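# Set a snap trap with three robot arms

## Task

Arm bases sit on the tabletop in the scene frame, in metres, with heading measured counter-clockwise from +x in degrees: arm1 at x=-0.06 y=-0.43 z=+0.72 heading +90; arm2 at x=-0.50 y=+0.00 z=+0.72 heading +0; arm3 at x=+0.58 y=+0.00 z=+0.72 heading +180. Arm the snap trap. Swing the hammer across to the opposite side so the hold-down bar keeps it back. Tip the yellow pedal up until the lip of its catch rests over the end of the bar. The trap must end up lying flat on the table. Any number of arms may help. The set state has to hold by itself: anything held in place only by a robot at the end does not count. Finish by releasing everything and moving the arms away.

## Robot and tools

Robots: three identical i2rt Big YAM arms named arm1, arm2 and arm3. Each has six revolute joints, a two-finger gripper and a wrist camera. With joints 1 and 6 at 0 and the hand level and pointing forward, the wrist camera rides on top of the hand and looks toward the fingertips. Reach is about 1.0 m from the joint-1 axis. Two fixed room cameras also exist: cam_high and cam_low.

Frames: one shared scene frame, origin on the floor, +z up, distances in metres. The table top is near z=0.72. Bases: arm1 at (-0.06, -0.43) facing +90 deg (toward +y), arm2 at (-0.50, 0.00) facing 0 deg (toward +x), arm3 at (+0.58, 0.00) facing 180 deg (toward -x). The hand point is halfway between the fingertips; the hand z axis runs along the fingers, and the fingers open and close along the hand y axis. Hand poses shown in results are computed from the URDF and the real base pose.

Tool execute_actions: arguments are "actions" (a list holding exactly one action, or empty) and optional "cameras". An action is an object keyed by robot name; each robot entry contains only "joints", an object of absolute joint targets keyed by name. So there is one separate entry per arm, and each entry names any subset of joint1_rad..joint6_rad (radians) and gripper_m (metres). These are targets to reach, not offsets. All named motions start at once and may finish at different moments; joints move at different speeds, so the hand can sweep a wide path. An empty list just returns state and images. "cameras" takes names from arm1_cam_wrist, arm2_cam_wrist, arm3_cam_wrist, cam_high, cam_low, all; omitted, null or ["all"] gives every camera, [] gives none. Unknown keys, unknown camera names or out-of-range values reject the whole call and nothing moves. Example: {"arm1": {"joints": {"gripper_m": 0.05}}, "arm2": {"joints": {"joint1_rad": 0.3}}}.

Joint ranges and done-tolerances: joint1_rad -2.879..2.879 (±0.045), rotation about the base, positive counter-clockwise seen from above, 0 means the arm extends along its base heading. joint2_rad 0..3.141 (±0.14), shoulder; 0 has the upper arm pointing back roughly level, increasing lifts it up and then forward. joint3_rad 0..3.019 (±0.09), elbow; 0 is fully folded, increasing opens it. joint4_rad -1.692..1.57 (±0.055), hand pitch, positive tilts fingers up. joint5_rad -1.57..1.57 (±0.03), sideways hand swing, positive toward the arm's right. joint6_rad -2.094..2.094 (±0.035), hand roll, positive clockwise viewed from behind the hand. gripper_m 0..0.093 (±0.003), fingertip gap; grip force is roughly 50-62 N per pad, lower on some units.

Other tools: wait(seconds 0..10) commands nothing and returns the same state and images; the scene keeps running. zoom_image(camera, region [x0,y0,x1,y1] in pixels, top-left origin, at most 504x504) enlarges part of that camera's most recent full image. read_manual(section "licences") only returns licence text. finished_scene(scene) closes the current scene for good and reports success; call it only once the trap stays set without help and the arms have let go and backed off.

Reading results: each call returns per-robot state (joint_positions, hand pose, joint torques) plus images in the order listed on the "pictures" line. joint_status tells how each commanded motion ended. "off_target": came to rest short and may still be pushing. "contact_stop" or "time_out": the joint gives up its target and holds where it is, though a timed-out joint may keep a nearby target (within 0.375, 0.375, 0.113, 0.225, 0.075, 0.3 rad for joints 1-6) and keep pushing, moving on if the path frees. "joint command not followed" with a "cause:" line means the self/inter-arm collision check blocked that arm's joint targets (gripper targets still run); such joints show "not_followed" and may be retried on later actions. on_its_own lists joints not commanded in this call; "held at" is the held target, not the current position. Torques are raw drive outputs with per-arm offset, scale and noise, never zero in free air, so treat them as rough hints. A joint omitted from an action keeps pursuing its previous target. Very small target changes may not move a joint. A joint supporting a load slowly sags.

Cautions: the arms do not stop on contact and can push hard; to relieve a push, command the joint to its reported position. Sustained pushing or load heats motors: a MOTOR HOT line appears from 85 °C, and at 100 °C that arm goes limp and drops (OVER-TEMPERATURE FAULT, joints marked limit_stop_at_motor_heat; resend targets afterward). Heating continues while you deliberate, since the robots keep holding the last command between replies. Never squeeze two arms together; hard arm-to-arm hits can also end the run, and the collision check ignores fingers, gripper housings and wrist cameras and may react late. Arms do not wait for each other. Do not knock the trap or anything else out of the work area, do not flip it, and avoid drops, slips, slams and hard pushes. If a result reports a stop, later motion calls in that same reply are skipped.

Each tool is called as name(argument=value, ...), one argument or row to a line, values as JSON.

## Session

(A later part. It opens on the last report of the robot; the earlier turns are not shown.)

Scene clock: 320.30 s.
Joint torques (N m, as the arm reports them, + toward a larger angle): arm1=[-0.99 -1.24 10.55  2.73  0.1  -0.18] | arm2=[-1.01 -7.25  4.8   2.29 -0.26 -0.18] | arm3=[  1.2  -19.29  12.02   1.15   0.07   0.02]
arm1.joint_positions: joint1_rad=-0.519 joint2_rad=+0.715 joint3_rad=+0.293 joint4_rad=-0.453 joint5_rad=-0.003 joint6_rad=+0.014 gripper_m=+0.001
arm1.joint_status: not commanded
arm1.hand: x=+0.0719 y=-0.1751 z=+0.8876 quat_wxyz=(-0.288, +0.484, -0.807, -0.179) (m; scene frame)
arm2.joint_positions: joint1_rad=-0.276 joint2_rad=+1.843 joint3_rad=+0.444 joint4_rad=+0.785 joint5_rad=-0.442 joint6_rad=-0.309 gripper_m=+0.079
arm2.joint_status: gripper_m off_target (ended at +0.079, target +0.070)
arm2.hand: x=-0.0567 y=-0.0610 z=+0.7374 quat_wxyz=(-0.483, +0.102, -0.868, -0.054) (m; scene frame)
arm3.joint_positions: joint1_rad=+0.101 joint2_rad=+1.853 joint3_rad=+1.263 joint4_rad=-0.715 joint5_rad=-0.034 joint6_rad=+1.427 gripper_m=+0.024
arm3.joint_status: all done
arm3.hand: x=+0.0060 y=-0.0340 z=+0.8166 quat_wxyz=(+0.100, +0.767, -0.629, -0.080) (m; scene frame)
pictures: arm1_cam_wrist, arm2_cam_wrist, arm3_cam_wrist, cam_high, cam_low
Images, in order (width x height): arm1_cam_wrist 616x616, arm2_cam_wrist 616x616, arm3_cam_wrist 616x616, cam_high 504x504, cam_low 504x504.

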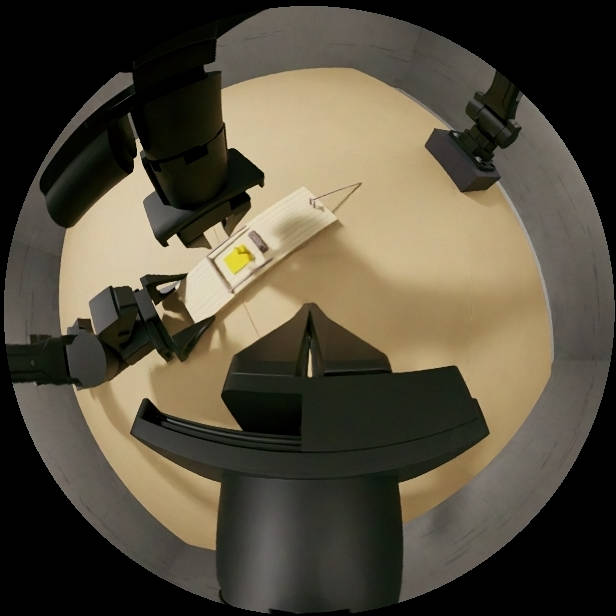

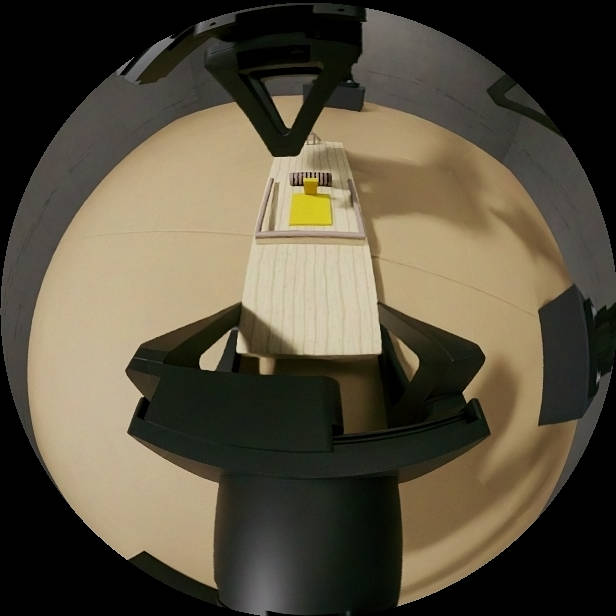

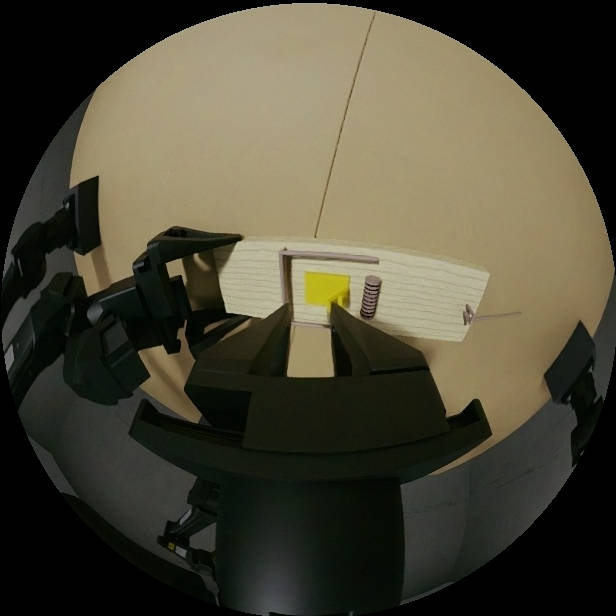

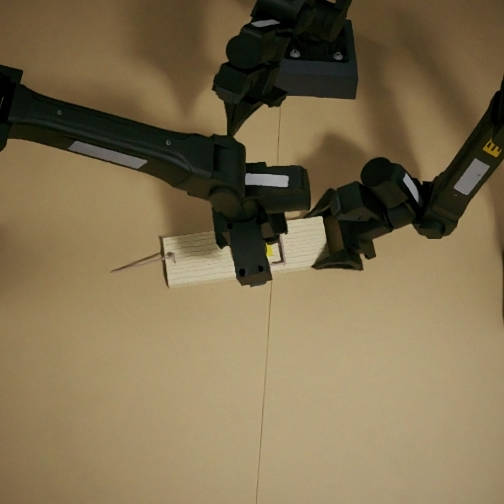

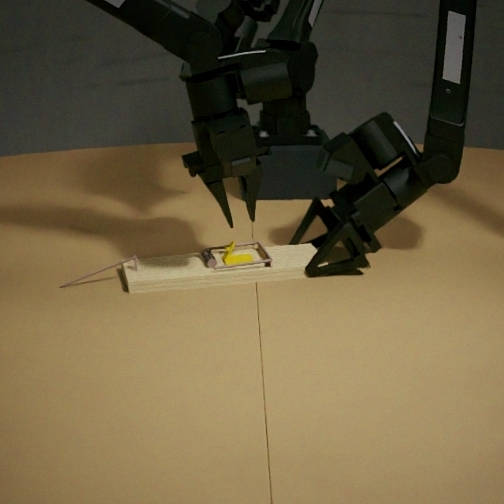

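execute_actions(
  actions=[
    {"arm3": {"joints": {"joint1_rad": 0.124, "joint2_rad": 1.966, "joint3_rad": 1.374, "joint4_rad": -0.665}}},
  ],
  cameras=["arm2_cam_wrist", "arm3_cam_wrist", "cam_low"],
)

zoom_image(
  camera="arm3_cam_wrist",
  region=[230, 230, 410, 380],
)

zoom_image(
  camera="cam_low",
  region=[180, 170, 330, 290],
)

Scene clock: 354.60 s.
Joint torques (N m, as the arm reports them, + toward a larger angle): arm1=[-1.35 -1.   10.56  2.84  0.11 -0.16] | arm2=[-0.93 -7.31  4.72  2.31 -0.26 -0.18] | arm3=[  1.09 -19.93  10.96   1.31   0.07   0.02]
arm1.joint_positions: joint1_rad=-0.519 joint2_rad=+0.715 joint3_rad=+0.293 joint4_rad=-0.453 joint5_rad=-0.003 joint6_rad=+0.014 gripper_m=+0.001
arm1.joint_status: not commanded
arm1.hand: x=+0.0719 y=-0.1751 z=+0.8876 quat_wxyz=(-0.288, +0.484, -0.807, -0.179) (m; scene frame)
arm2.joint_positions: joint1_rad=-0.276 joint2_rad=+1.843 joint3_rad=+0.444 joint4_rad=+0.785 joint5_rad=-0.442 joint6_rad=-0.309 gripper_m=+0.079
arm2.joint_status: not commanded
arm2.hand: x=-0.0567 y=-0.0610 z=+0.7374 quat_wxyz=(-0.483, +0.102, -0.868, -0.054) (m; scene frame)
arm3.joint_positions: joint1_rad=+0.112 joint2_rad=+1.944 joint3_rad=+1.340 joint4_rad=-0.671 joint5_rad=-0.034 joint6_rad=+1.427 gripper_m=+0.024
arm3.joint_status: all done
arm3.hand: x=-0.0276 y=-0.0428 z=+0.7964 quat_wxyz=(+0.110, +0.769, -0.623, -0.090) (m; scene frame)
pictures: arm2_cam_wrist, arm3_cam_wrist, cam_low
Images, in order (width x height): arm2_cam_wrist 616x616, arm3_cam_wrist 616x616, cam_low 504x504.

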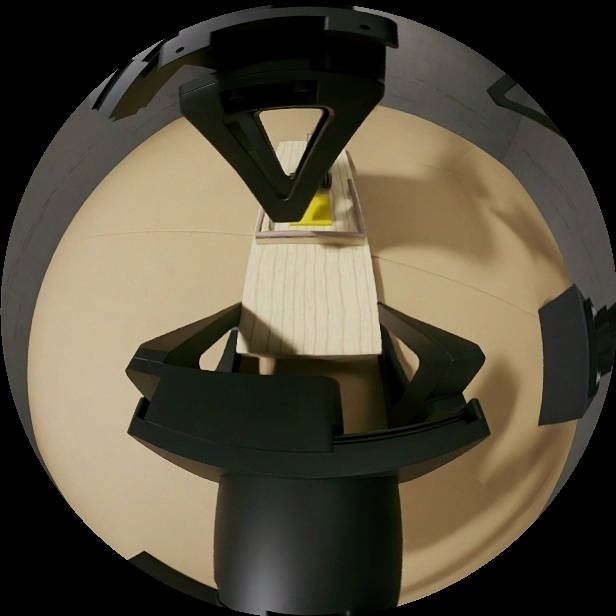

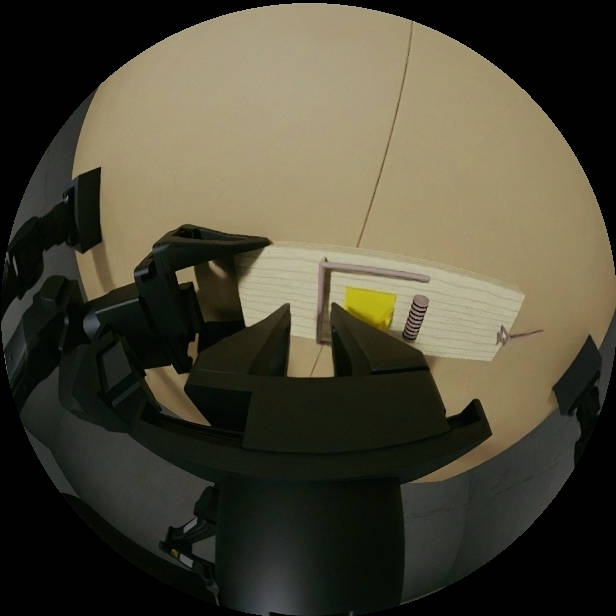

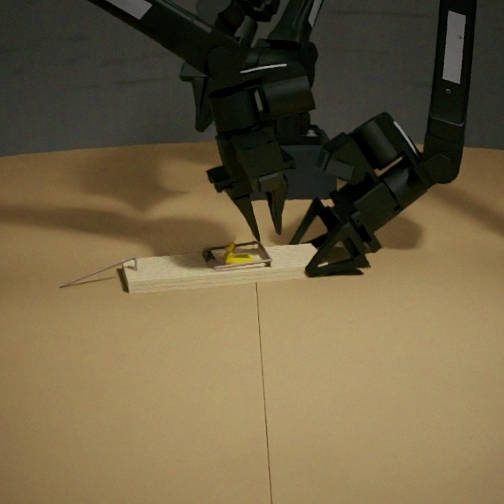

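Region (230, 230, 410, 380) of arm3_cam_wrist's 616x616 image, scaled by 2.800, with more detail than that image has.

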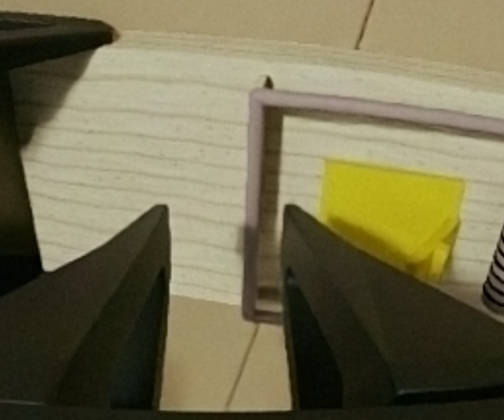

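Region (180, 170, 330, 290) of cam_low's 504x504 image, scaled by 3.360, with more detail than that image has; it fills the top 403 rows of this view, and the rest is white.

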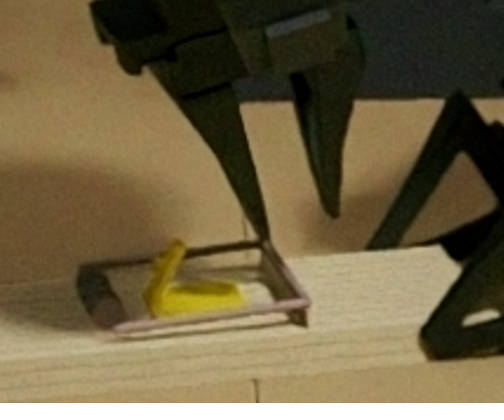

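execute_actions(
  actions=[
    {"arm3": {"joints": {"joint2_rad": 2.003, "joint4_rad": -0.641}}},
  ],
  cameras=["arm2_cam_wrist", "arm3_cam_wrist", "cam_low"],
)

zoom_image(
  camera="arm3_cam_wrist",
  region=[230, 230, 410, 380],
)

zoom_image(
  camera="cam_low",
  region=[180, 170, 330, 290],
)

Scene clock: 365.43 s.
Joint torques (N m, as the arm reports them, + toward a larger angle): arm1=[-1.22 -1.25 10.54  2.87  0.12 -0.19] | arm2=[-0.8  -7.07  4.88  2.3  -0.28 -0.18] | arm3=[  1.18 -19.39  10.75   1.51   0.07   0.02]
arm1.joint_positions: joint1_rad=-0.519 joint2_rad=+0.715 joint3_rad=+0.293 joint4_rad=-0.453 joint5_rad=-0.003 joint6_rad=+0.014 gripper_m=+0.001
arm1.joint_status: not commanded
arm1.hand: x=+0.0719 y=-0.1751 z=+0.8876 quat_wxyz=(-0.288, +0.484, -0.807, -0.179) (m; scene frame)
arm2.joint_positions: joint1_rad=-0.276 joint2_rad=+1.843 joint3_rad=+0.444 joint4_rad=+0.785 joint5_rad=-0.442 joint6_rad=-0.309 gripper_m=+0.079
arm2.joint_status: not commanded
arm2.hand: x=-0.0567 y=-0.0610 z=+0.7374 quat_wxyz=(-0.483, +0.102, -0.868, -0.054) (m; scene frame)
arm3.joint_positions: joint1_rad=+0.112 joint2_rad=+1.975 joint3_rad=+1.340 joint4_rad=-0.653 joint5_rad=-0.034 joint6_rad=+1.427 gripper_m=+0.024
arm3.joint_status: all done
arm3.hand: x=-0.0276 y=-0.0429 z=+0.7797 quat_wxyz=(+0.106, +0.770, -0.624, -0.085) (m; scene frame)
pictures: arm2_cam_wrist, arm3_cam_wrist, cam_low
Images, in order (width x height): arm2_cam_wrist 616x616, arm3_cam_wrist 616x616, cam_low 504x504.

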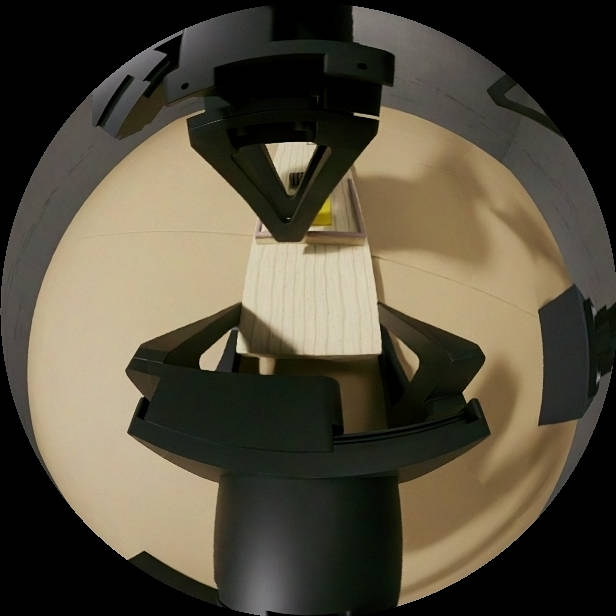

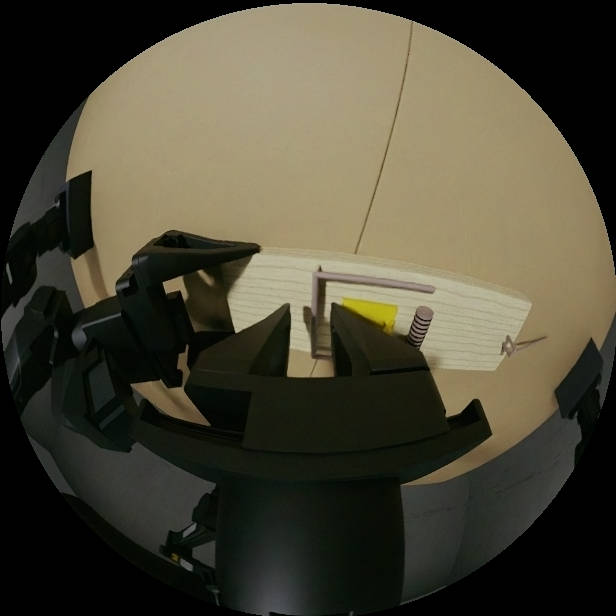

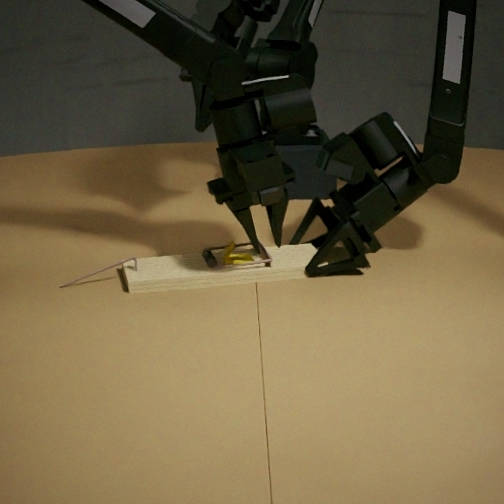

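Region (230, 230, 410, 380) of arm3_cam_wrist's 616x616 image, scaled by 2.800, with more detail than that image has.

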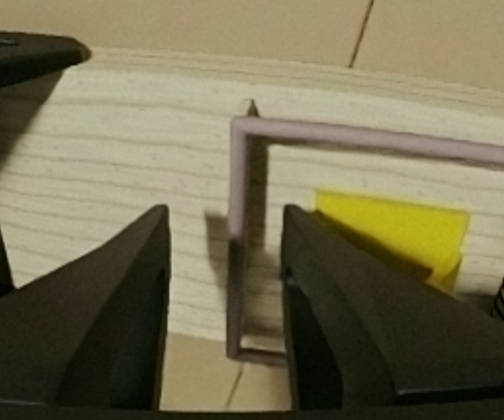

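Region (180, 170, 330, 290) of cam_low's 504x504 image, scaled by 3.360, with more detail than that image has; it fills the top 403 rows of this view, and the rest is white.

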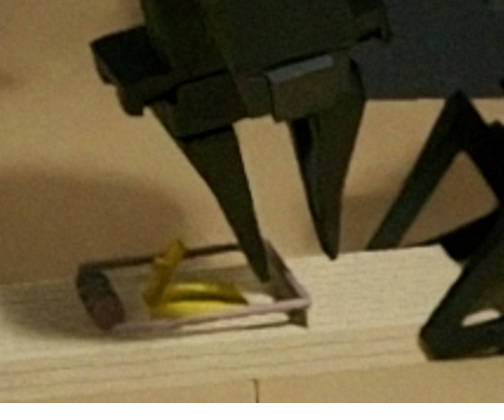

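execute_actions(
  actions=[
    {"arm3": {"joints": {"joint2_rad": 2.024, "joint4_rad": -0.632}}},
  ],
  cameras=["arm2_cam_wrist", "arm3_cam_wrist", "cam_low"],
)

zoom_image(
  camera="cam_low",
  region=[220, 210, 300, 280],
)

zoom_image(
  camera="arm2_cam_wrist",
  region=[240, 190, 380, 290],
)

Scene clock: 375.50 s.
Joint torques (N m, as the arm reports them, + toward a larger angle): arm1=[-1.32 -1.52 10.48  2.89  0.11 -0.16] | arm2=[-0.67 -7.4   4.74  2.2  -0.25 -0.2 ] | arm3=[  1.16 -19.38  10.65   1.54   0.07   0.02]
arm1.joint_positions: joint1_rad=-0.519 joint2_rad=+0.715 joint3_rad=+0.293 joint4_rad=-0.453 joint5_rad=-0.003 joint6_rad=+0.014 gripper_m=+0.001
arm1.joint_status: not commanded
arm1.hand: x=+0.0719 y=-0.1751 z=+0.8876 quat_wxyz=(-0.288, +0.484, -0.807, -0.179) (m; scene frame)
arm2.joint_positions: joint1_rad=-0.276 joint2_rad=+1.843 joint3_rad=+0.444 joint4_rad=+0.785 joint5_rad=-0.442 joint6_rad=-0.309 gripper_m=+0.079
arm2.joint_status: not commanded
arm2.hand: x=-0.0567 y=-0.0610 z=+0.7374 quat_wxyz=(-0.483, +0.102, -0.868, -0.054) (m; scene frame)
arm3.joint_positions: joint1_rad=+0.112 joint2_rad=+1.992 joint3_rad=+1.340 joint4_rad=-0.644 joint5_rad=-0.034 joint6_rad=+1.427 gripper_m=+0.024
arm3.joint_status: all done
arm3.hand: x=-0.0270 y=-0.0429 z=+0.7700 quat_wxyz=(+0.103, +0.770, -0.624, -0.082) (m; scene frame)
pictures: arm2_cam_wrist, arm3_cam_wrist, cam_low
Images, in order (width x height): arm2_cam_wrist 616x616, arm3_cam_wrist 616x616, cam_low 504x504.

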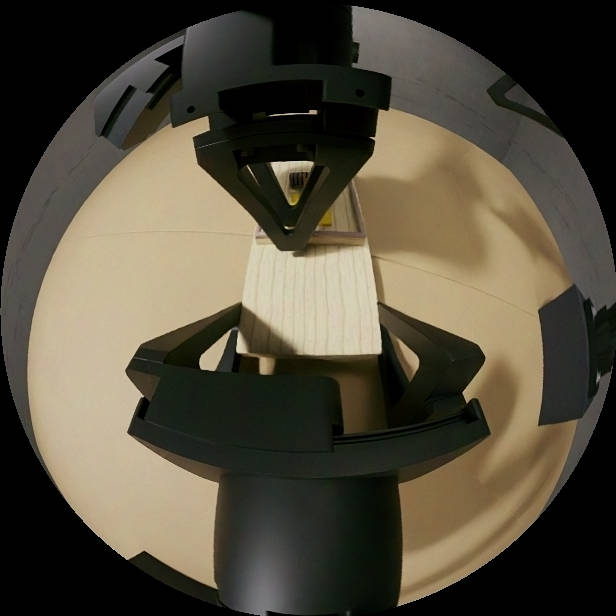

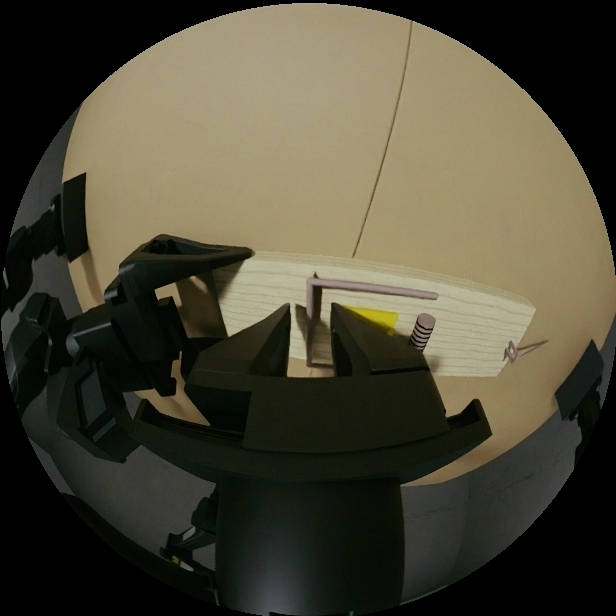

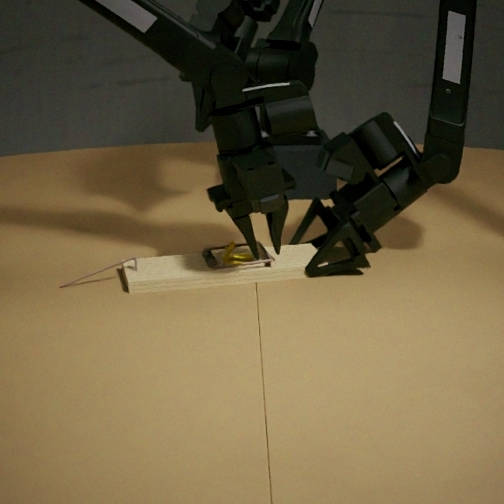

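Region (220, 210, 300, 280) of cam_low's 504x504 image, scaled by 6.300, with more detail than that image has; it fills the top 441 rows of this view, and the rest is white.

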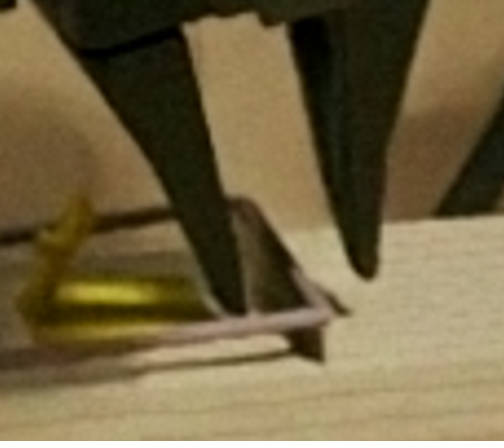

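Region (240, 190, 380, 290) of arm2_cam_wrist's 616x616 image, scaled by 3.600, with more detail than that image has; it fills the top 360 rows of this view, and the rest is white.

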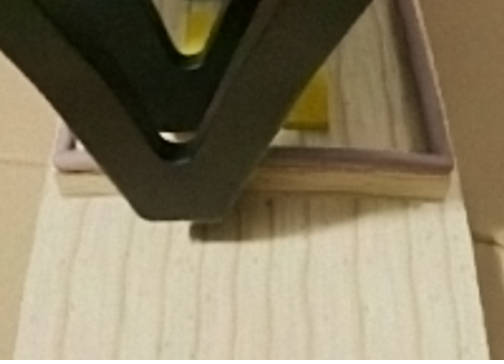

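execute_actions(
  actions=[
    {"arm3": {"joints": {"joint2_rad": 2.032, "gripper_m": 0.010}}},
  ],
  cameras=["arm2_cam_wrist", "arm3_cam_wrist", "cam_low"],
)

zoom_image(
  camera="cam_low",
  region=[220, 210, 300, 280],
)

zoom_image(
  camera="arm2_cam_wrist",
  region=[240, 190, 380, 290],
)

Scene clock: 381.73 s.
Joint torques (N m, as the arm reports them, + toward a larger angle): arm1=[-1.09 -1.34 10.58  2.98  0.13 -0.15] | arm2=[-0.83 -6.85  4.73  2.33 -0.27 -0.17] | arm3=[  1.19 -19.01  10.6    1.53   0.08   0.02]
arm1.joint_positions: joint1_rad=-0.519 joint2_rad=+0.715 joint3_rad=+0.293 joint4_rad=-0.453 joint5_rad=-0.003 joint6_rad=+0.014 gripper_m=+0.001
arm1.joint_status: not commanded
arm1.hand: x=+0.0719 y=-0.1751 z=+0.8876 quat_wxyz=(-0.288, +0.484, -0.807, -0.179) (m; scene frame)
arm2.joint_positions: joint1_rad=-0.276 joint2_rad=+1.843 joint3_rad=+0.444 joint4_rad=+0.785 joint5_rad=-0.442 joint6_rad=-0.309 gripper_m=+0.079
arm2.joint_status: not commanded
arm2.hand: x=-0.0567 y=-0.0610 z=+0.7374 quat_wxyz=(-0.483, +0.102, -0.868, -0.054) (m; scene frame)
arm3.joint_positions: joint1_rad=+0.112 joint2_rad=+1.997 joint3_rad=+1.340 joint4_rad=-0.644 joint5_rad=-0.034 joint6_rad=+1.427 gripper_m=+0.010
arm3.joint_status: all done
arm3.hand: x=-0.0263 y=-0.0429 z=+0.7676 quat_wxyz=(+0.102, +0.770, -0.624, -0.081) (m; scene frame)
pictures: arm2_cam_wrist, arm3_cam_wrist, cam_low
Images, in order (width x height): arm2_cam_wrist 616x616, arm3_cam_wrist 616x616, cam_low 504x504.

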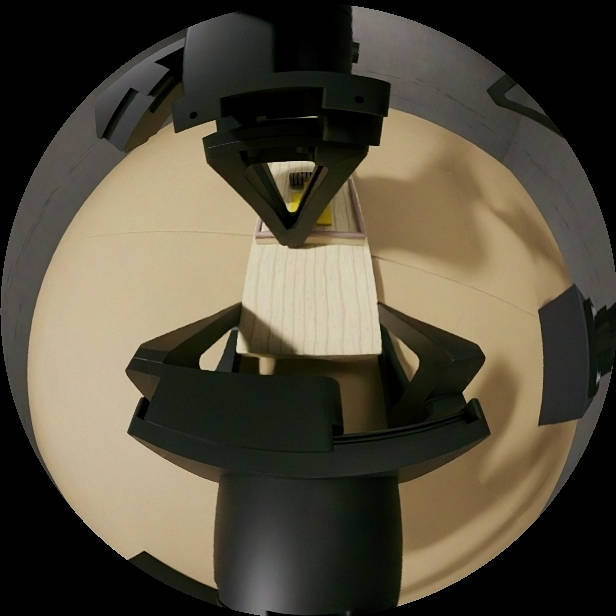

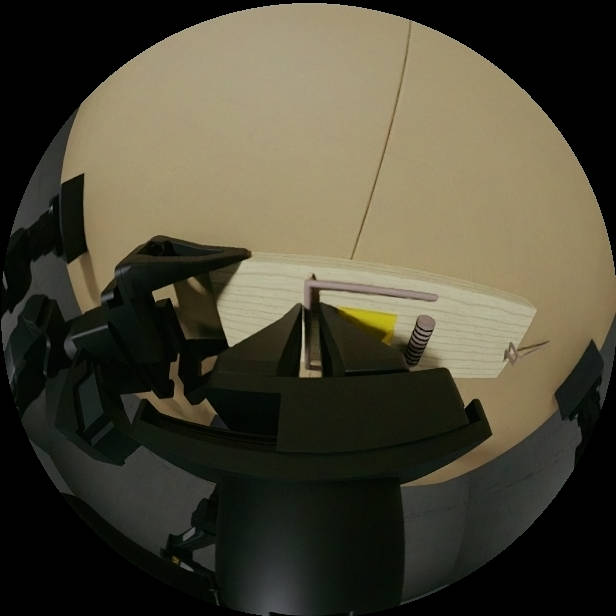

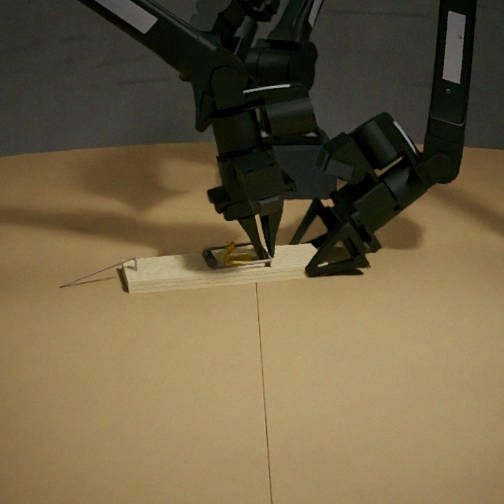

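Region (220, 210, 300, 280) of cam_low's 504x504 image, scaled by 6.300, with more detail than that image has; it fills the top 441 rows of this view, and the rest is white.

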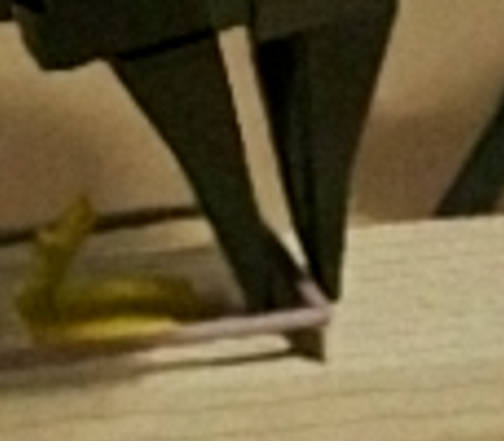

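Region (240, 190, 380, 290) of arm2_cam_wrist's 616x616 image, scaled by 3.600, with more detail than that image has; it fills the top 360 rows of this view, and the rest is white.

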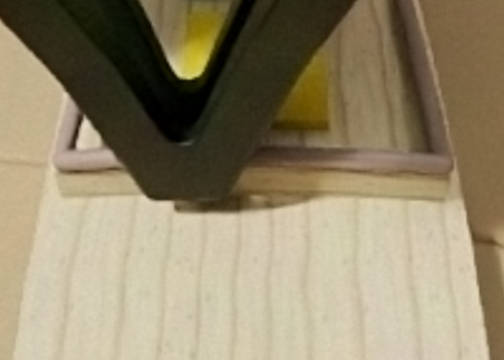

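execute_actions(
  actions=[
    {"arm3": {"joints": {"joint2_rad": 2.0, "gripper_m": 0.0}}},
  ],
  cameras=["arm3_cam_wrist", "cam_low"],
)

zoom_image(
  camera="arm3_cam_wrist",
  region=[260, 260, 380, 380],
)

Scene clock: 386.10 s.
Joint torques (N m, as the arm reports them, + toward a larger angle): arm1=[-1.22 -1.7  10.54  2.87  0.13 -0.17] | arm2=[-0.84 -7.46  4.7   2.27 -0.27 -0.18] | arm3=[  1.19 -21.63  10.6    1.34   0.09   0.01]
arm1.joint_positions: joint1_rad=-0.519 joint2_rad=+0.715 joint3_rad=+0.293 joint4_rad=-0.453 joint5_rad=-0.003 joint6_rad=+0.014 gripper_m=+0.001
arm1.joint_status: not commanded
arm1.hand: x=+0.0719 y=-0.1751 z=+0.8876 quat_wxyz=(-0.288, +0.484, -0.807, -0.179) (m; scene frame)
arm2.joint_positions: joint1_rad=-0.276 joint2_rad=+1.843 joint3_rad=+0.445 joint4_rad=+0.785 joint5_rad=-0.442 joint6_rad=-0.309 gripper_m=+0.079
arm2.joint_status: not commanded
arm2.hand: x=-0.0563 y=-0.0609 z=+0.7375 quat_wxyz=(-0.483, +0.103, -0.868, -0.054) (m; scene frame)
arm3.joint_positions: joint1_rad=+0.112 joint2_rad=+1.997 joint3_rad=+1.340 joint4_rad=-0.640 joint5_rad=-0.035 joint6_rad=+1.428 gripper_m=+0.001
arm3.joint_status: all done
arm3.hand: x=-0.0275 y=-0.0431 z=+0.7680 quat_wxyz=(+0.104, +0.770, -0.625, -0.082) (m; scene frame)
pictures: arm3_cam_wrist, cam_low
Images, in order (width x height): arm3_cam_wrist 616x616, cam_low 504x504.

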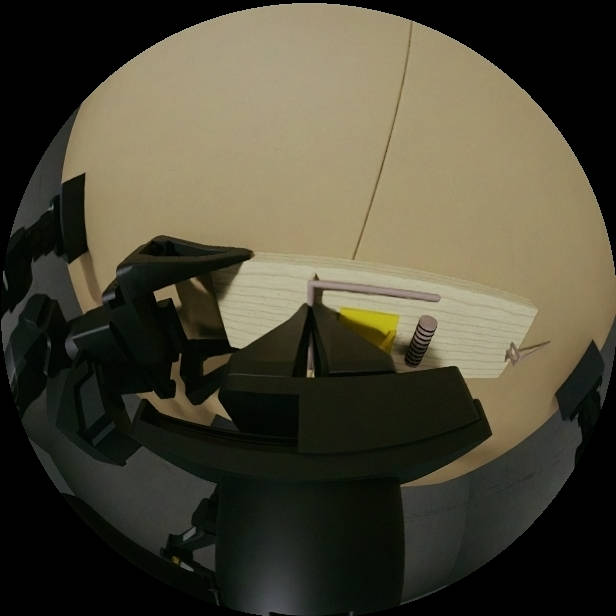

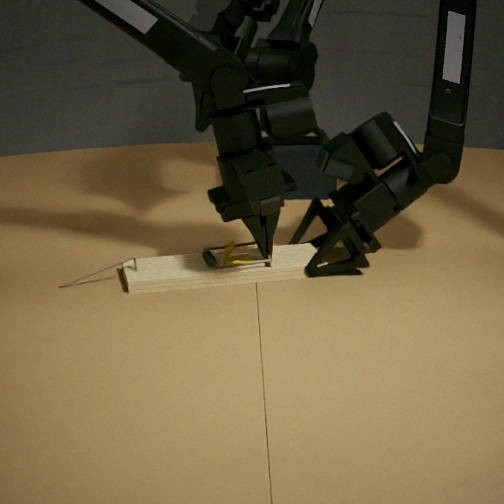

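Region (260, 260, 380, 380) of arm3_cam_wrist's 616x616 image, scaled by 4.200, with more detail than that image has.

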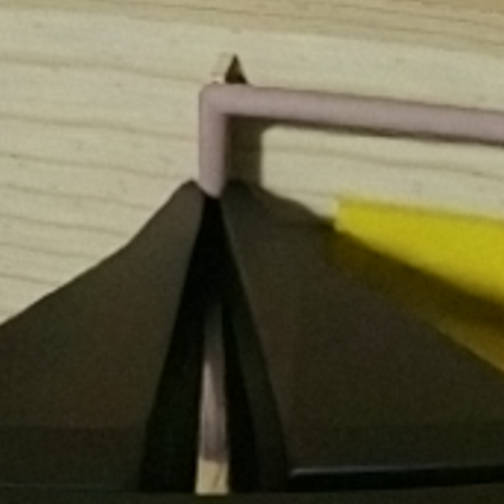

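execute_actions(
  actions=[
    {"arm2": {"joints": {"joint2_rad": 1.908, "joint3_rad": 0.422, "joint4_rad": 0.74}}, "arm3": {"joints": {"joint2_rad": 1.90, "joint3_rad": 1.325}}},
  ],
  cameras=["arm1_cam_wrist", "cam_low"],
)

zoom_image(
  camera="cam_low",
  region=[110, 170, 380, 300],
)

Scene clock: 411.33 s.
Joint torques (N m, as the arm reports them, + toward a larger angle): arm1=[-1.   -1.42 10.53  2.88  0.12 -0.16] | arm2=[-0.98 -3.54  0.74 -0.54  0.03 -0.17] | arm3=[  1.14 -28.48   7.6    1.12   0.09   0.01]
arm1.joint_positions: joint1_rad=-0.519 joint2_rad=+0.715 joint3_rad=+0.293 joint4_rad=-0.453 joint5_rad=-0.003 joint6_rad=+0.014 gripper_m=+0.001
arm1.joint_status: not commanded
arm1.hand: x=+0.0719 y=-0.1751 z=+0.8876 quat_wxyz=(-0.288, +0.484, -0.807, -0.179) (m; scene frame)
arm2.joint_positions: joint1_rad=-0.275 joint2_rad=+1.852 joint3_rad=+0.452 joint4_rad=+0.784 joint5_rad=-0.448 joint6_rad=-0.309 gripper_m=+0.079
arm2.joint_status: all done
arm2.hand: x=-0.0542 y=-0.0604 z=+0.7356 quat_wxyz=(-0.483, +0.104, -0.868, -0.057) (m; scene frame)
arm3.joint_positions: joint1_rad=+0.112 joint2_rad=+1.984 joint3_rad=+1.327 joint4_rad=-0.635 joint5_rad=-0.035 joint6_rad=+1.428 gripper_m=+0.001
arm3.joint_status: all done
arm3.hand: x=-0.0243 y=-0.0428 z=+0.7706 quat_wxyz=(+0.105, +0.770, -0.624, -0.084) (m; scene frame)
pictures: arm1_cam_wrist, cam_low
Images, in order (width x height): arm1_cam_wrist 616x616, cam_low 504x504.

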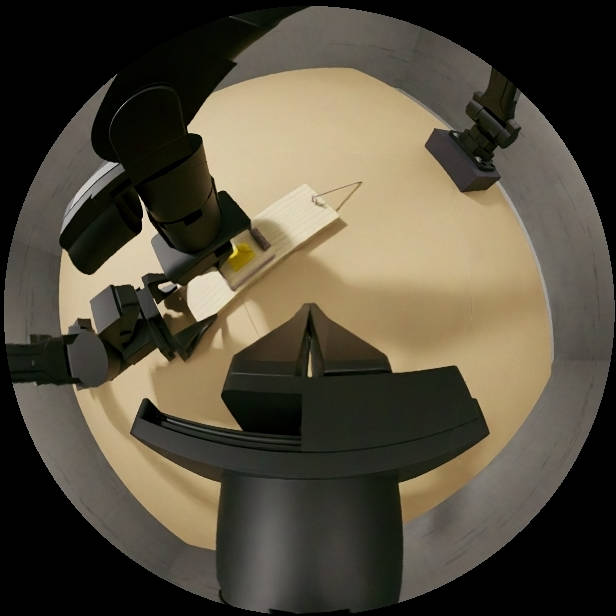

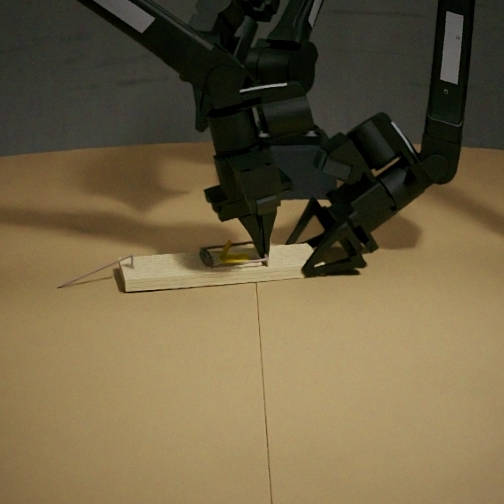

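Region (110, 170, 380, 300) of cam_low's 504x504 image, scaled by 1.867, with more detail than that image has; it fills the top 243 rows of this view, and the rest is white.

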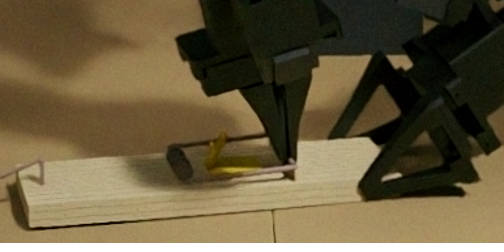

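execute_actions(
  actions=[
    {"arm1": {"joints": {"joint1_rad": -0.462, "joint2_rad": 1.2, "joint3_rad": 0.47, "joint4_rad": -0.08}}, "arm3": {"joints": {"joint2_rad": 1.97, "joint3_rad": 1.35}}},
  ],
  cameras=[],
)

execute_actions(
  actions=[
    {"arm1": {"joints": {"joint2_rad": 1.535, "joint4_rad": 0.33}}},
  ],
  cameras=["arm1_cam_wrist", "cam_low", "cam_high"],
)

Scene clock: 438.07 s.
Joint torques (N m, as the arm reports them, + toward a larger angle): arm1=[-0.37 -4.36 10.2   2.97 -0.14 -0.24] | arm2=[-1.26 -3.53  0.63 -0.53  0.23 -0.14] | arm3=[  1.86 -23.05   9.67   1.03   0.4    0.01]
arm1.joint_positions: joint1_rad=-0.473 joint2_rad=+1.182 joint3_rad=+0.449 joint4_rad=-0.099 joint5_rad=+0.003 joint6_rad=+0.021 gripper_m=+0.001
arm1.joint_status: all done
arm1.hand: x=+0.1046 y=-0.0755 z=+0.8712 quat_wxyz=(-0.301, +0.495, -0.792, -0.195) (m; scene frame)
arm2.joint_positions: joint1_rad=-0.268 joint2_rad=+1.853 joint3_rad=+0.452 joint4_rad=+0.784 joint5_rad=-0.453 joint6_rad=-0.313 gripper_m=+0.079
arm2.joint_status: not commanded
arm2.hand: x=-0.0539 y=-0.0566 z=+0.7357 quat_wxyz=(-0.483, +0.110, -0.867, -0.060) (m; scene frame)
arm3.joint_positions: joint1_rad=+0.104 joint2_rad=+1.987 joint3_rad=+1.327 joint4_rad=-0.634 joint5_rad=-0.041 joint6_rad=+1.428 gripper_m=+0.001
arm3.joint_status: all done
arm3.hand: x=-0.0246 y=-0.0387 z=+0.7693 quat_wxyz=(+0.107, +0.767, -0.627, -0.081) (m; scene frame)
pictures: none
No camera images: the call's "cameras" was empty. Leave "cameras" out to get every camera's image.

Scene clock: 440.47 s.
Joint torques (N m, as the arm reports them, + toward a larger angle): arm1=[-0.14 -6.15 10.15  1.77 -0.14 -0.26] | arm2=[-1.39 -3.63  0.66 -0.55  0.31 -0.13] | arm3=[  2.07 -23.     9.67   1.04   0.38   0.01]
arm1.joint_positions: joint1_rad=-0.476 joint2_rad=+1.196 joint3_rad=+0.447 joint4_rad=-0.073 joint5_rad=+0.003 joint6_rad=+0.023 gripper_m=+0.001
arm1.joint_status: joint2_rad time_out (moved +0.014 of +0.353); joint4_rad time_out (moved +0.026 of +0.429)
arm1.on_its_own: joint2_rad is held at +1.193, not at your +1.535, since a time_out; joint4_rad is held at -0.077, not at your +0.330, since a time_out
arm1.hand: x=+0.1068 y=-0.0733 z=+0.8693 quat_wxyz=(-0.305, +0.492, -0.792, -0.197) (m; scene frame)
arm2.joint_positions: joint1_rad=-0.267 joint2_rad=+1.853 joint3_rad=+0.452 joint4_rad=+0.784 joint5_rad=-0.454 joint6_rad=-0.314 gripper_m=+0.079
arm2.joint_status: not commanded
arm2.hand: x=-0.0538 y=-0.0558 z=+0.7358 quat_wxyz=(-0.483, +0.111, -0.866, -0.061) (m; scene frame)
arm3.joint_positions: joint1_rad=+0.101 joint2_rad=+1.987 joint3_rad=+1.327 joint4_rad=-0.634 joint5_rad=-0.041 joint6_rad=+1.428 gripper_m=+0.001
arm3.joint_status: not commanded
arm3.hand: x=-0.0246 y=-0.0373 z=+0.7693 quat_wxyz=(+0.106, +0.766, -0.628, -0.082) (m; scene frame)
pictures: arm1_cam_wrist, cam_high, cam_low
joint command not followed: on one or more control steps a check withheld the commanded joint targets of the arm1 arm, and it was not sent them on those steps.
cause: the commanded joint targets would bring a part of the robot too close to another arm (this arm's wrist (the part past joint 4) and the other arm's forearm (the part past joint 3)); next, command targets that bring no part of the robot closer to that arm.
Images, in order (width x height): arm1_cam_wrist 616x616, cam_high 504x504, cam_low 504x504.

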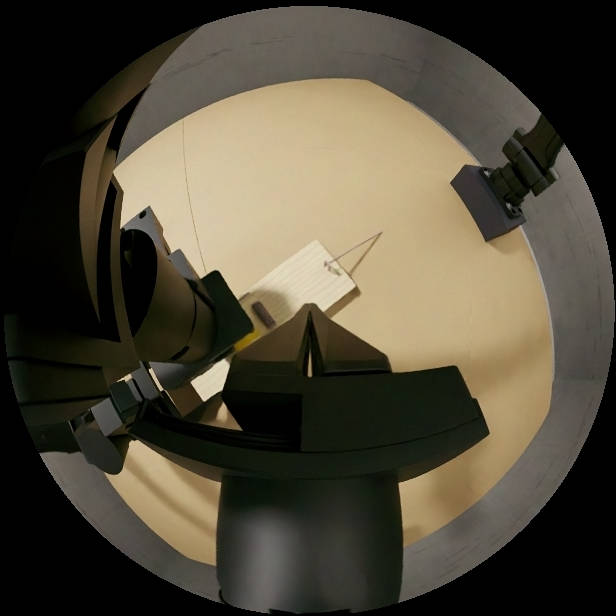

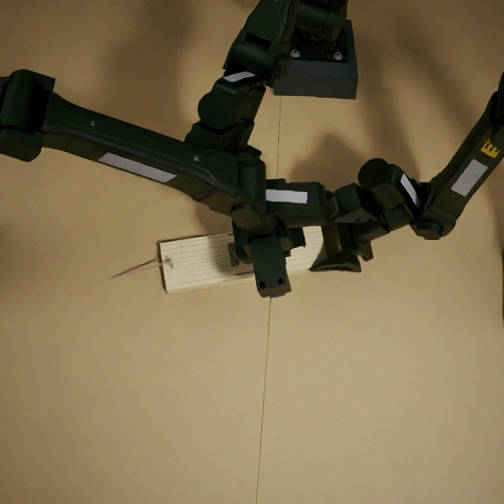

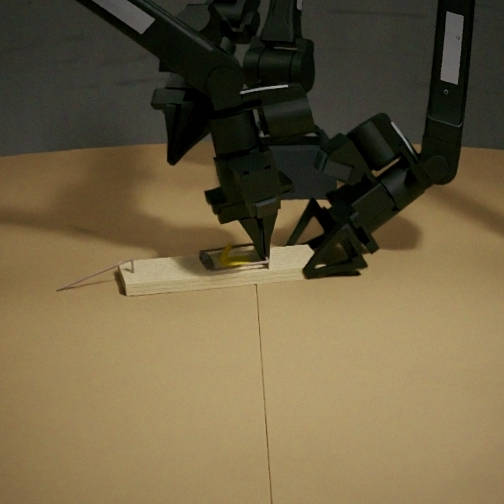

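execute_actions(
  actions=[
    {"arm1": {"joints": {"joint1_rad": -0.52, "joint2_rad": 1.19, "joint3_rad": 0.30, "joint4_rad": -0.07}}},
  ],
  cameras=["arm1_cam_wrist", "cam_low", "cam_high"],
)

Scene clock: 446.53 s.
Joint torques (N m, as the arm reports them, + toward a larger angle): arm1=[-1.18 -4.45  8.36  1.8  -0.14 -0.18] | arm2=[-1.39 -3.42  0.64 -0.61  0.3  -0.14] | arm3=[  1.88 -23.02   9.66   1.04   0.16   0.01]
arm1.joint_positions: joint1_rad=-0.517 joint2_rad=+1.193 joint3_rad=+0.285 joint4_rad=-0.073 joint5_rad=+0.003 joint6_rad=+0.015 gripper_m=+0.001
arm1.joint_status: all done
arm1.hand: x=+0.0862 y=-0.1486 z=+0.8044 quat_wxyz=(-0.246, +0.492, -0.822, -0.150) (m; scene frame)
arm2.joint_positions: joint1_rad=-0.267 joint2_rad=+1.853 joint3_rad=+0.452 joint4_rad=+0.784 joint5_rad=-0.454 joint6_rad=-0.314 gripper_m=+0.079
arm2.joint_status: not commanded
arm2.hand: x=-0.0538 y=-0.0559 z=+0.7357 quat_wxyz=(-0.483, +0.111, -0.866, -0.060) (m; scene frame)
arm3.joint_positions: joint1_rad=+0.103 joint2_rad=+1.987 joint3_rad=+1.327 joint4_rad=-0.634 joint5_rad=-0.036 joint6_rad=+1.428 gripper_m=+0.001
arm3.joint_status: not commanded
arm3.hand: x=-0.0246 y=-0.0376 z=+0.7693 quat_wxyz=(+0.105, +0.767, -0.628, -0.083) (m; scene frame)
pictures: arm1_cam_wrist, cam_high, cam_low
Images, in order (width x height): arm1_cam_wrist 616x616, cam_high 504x504, cam_low 504x504.

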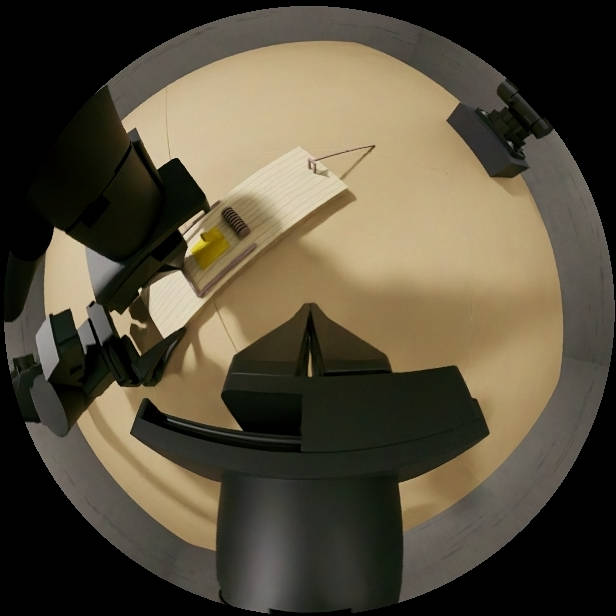

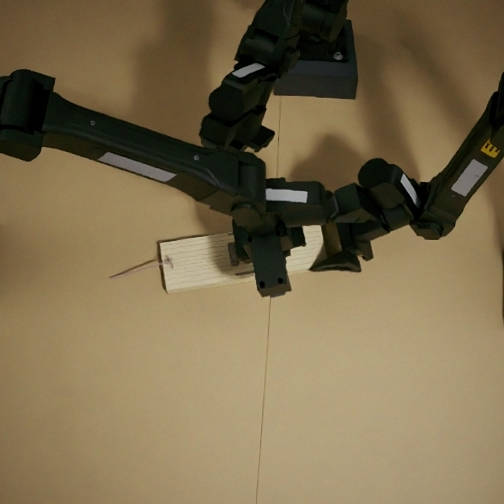

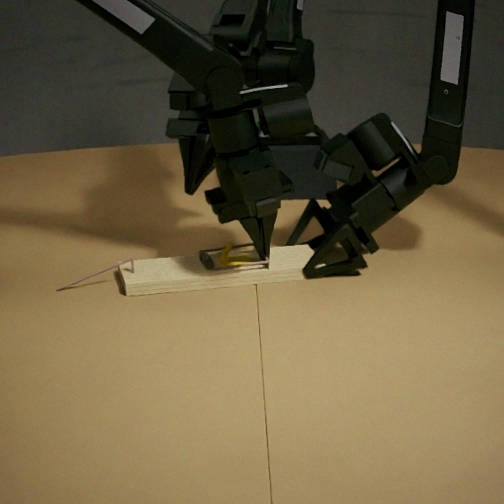

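execute_actions(
  actions=[
    {"arm2": {"joints": {"joint1_rad": -0.27, "joint2_rad": 1.97, "joint3_rad": 0.379, "joint4_rad": 0.682, "joint5_rad": -0.432}}, "arm3": {"joints": {"joint1_rad": 0.105, "joint2_rad": 1.85, "joint3_rad": 1.40, "joint4_rad": -0.61}}},
  ],
  cameras=["arm1_cam_wrist", "cam_low"],
)

zoom_image(
  camera="cam_low",
  region=[110, 170, 380, 300],
)

Scene clock: 471.80 s.
Joint torques (N m, as the arm reports them, + toward a larger angle): arm1=[-0.87 -4.58  8.22  1.91 -0.15 -0.17] | arm2=[-1.37  0.8  -2.4  -3.21  0.75 -0.13] | arm3=[  0.38 -32.2   13.88   1.96   0.16   0.01]
arm1.joint_positions: joint1_rad=-0.517 joint2_rad=+1.193 joint3_rad=+0.285 joint4_rad=-0.073 joint5_rad=+0.003 joint6_rad=+0.015 gripper_m=+0.001
arm1.joint_status: not commanded
arm1.hand: x=+0.0861 y=-0.1488 z=+0.8043 quat_wxyz=(-0.246, +0.492, -0.822, -0.150) (m; scene frame)
arm2.joint_positions: joint1_rad=-0.267 joint2_rad=+1.855 joint3_rad=+0.451 joint4_rad=+0.782 joint5_rad=-0.453 joint6_rad=-0.314 gripper_m=+0.079
arm2.joint_status: joint4_rad time_out (moved -0.002 of -0.102); the others done
arm2.on_its_own: joint4_rad reads +0.782 and still pushes toward +0.682 since a time_out
arm2.hand: x=-0.0554 y=-0.0556 z=+0.7339 quat_wxyz=(-0.480, +0.110, -0.868, -0.061) (m; scene frame)
arm3.joint_positions: joint1_rad=+0.103 joint2_rad=+1.981 joint3_rad=+1.327 joint4_rad=-0.632 joint5_rad=-0.036 joint6_rad=+1.428 gripper_m=+0.001
arm3.joint_status: all done
arm3.hand: x=-0.0260 y=-0.0376 z=+0.7728 quat_wxyz=(+0.107, +0.767, -0.627, -0.086) (m; scene frame)
pictures: arm1_cam_wrist, cam_low
Images, in order (width x height): arm1_cam_wrist 616x616, cam_low 504x504.

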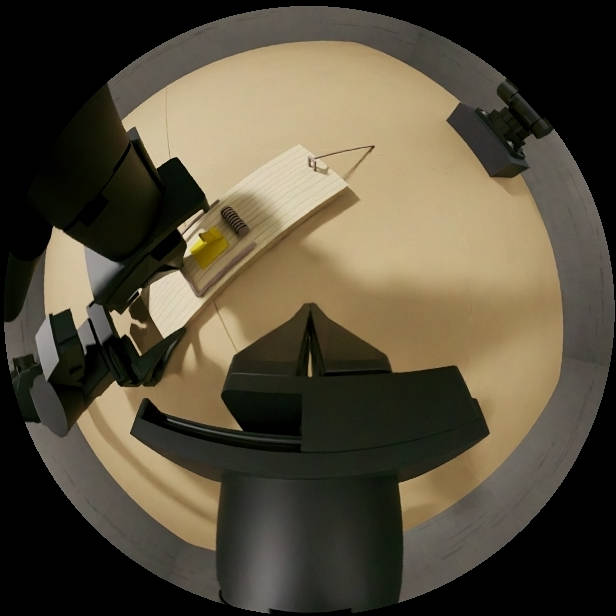

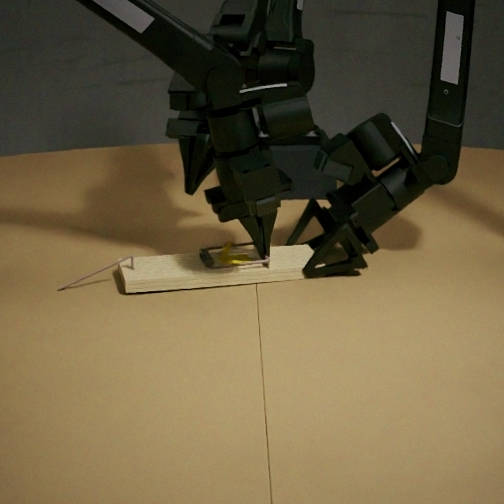

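Region (110, 170, 380, 300) of cam_low's 504x504 image, scaled by 1.867, with more detail than that image has; it fills the top 243 rows of this view, and the rest is white.

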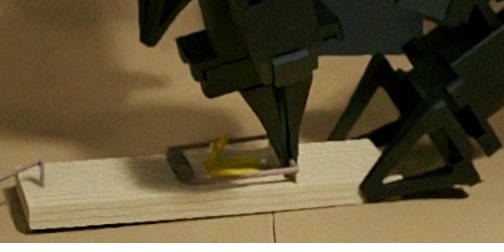

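zoom_image(
  camera="cam_low",
  region=[220, 210, 300, 280],
)

zoom_image(
  camera="arm1_cam_wrist",
  region=[150, 200, 280, 320],
)

Region (220, 210, 300, 280) of cam_low's 504x504 image, scaled by 6.300, with more detail than that image has; it fills the top 441 rows of this view, and the rest is white.

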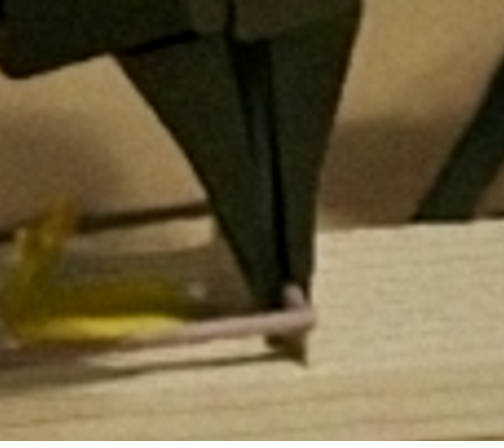

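Region (150, 200, 280, 320) of arm1_cam_wrist's 616x616 image, scaled by 3.877, with more detail than that image has; it fills the top 465 rows of this view, and the rest is white.

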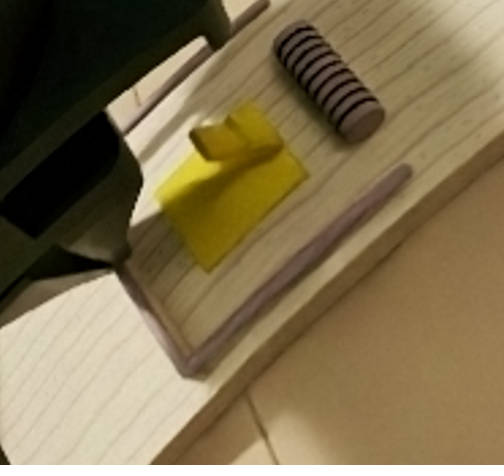

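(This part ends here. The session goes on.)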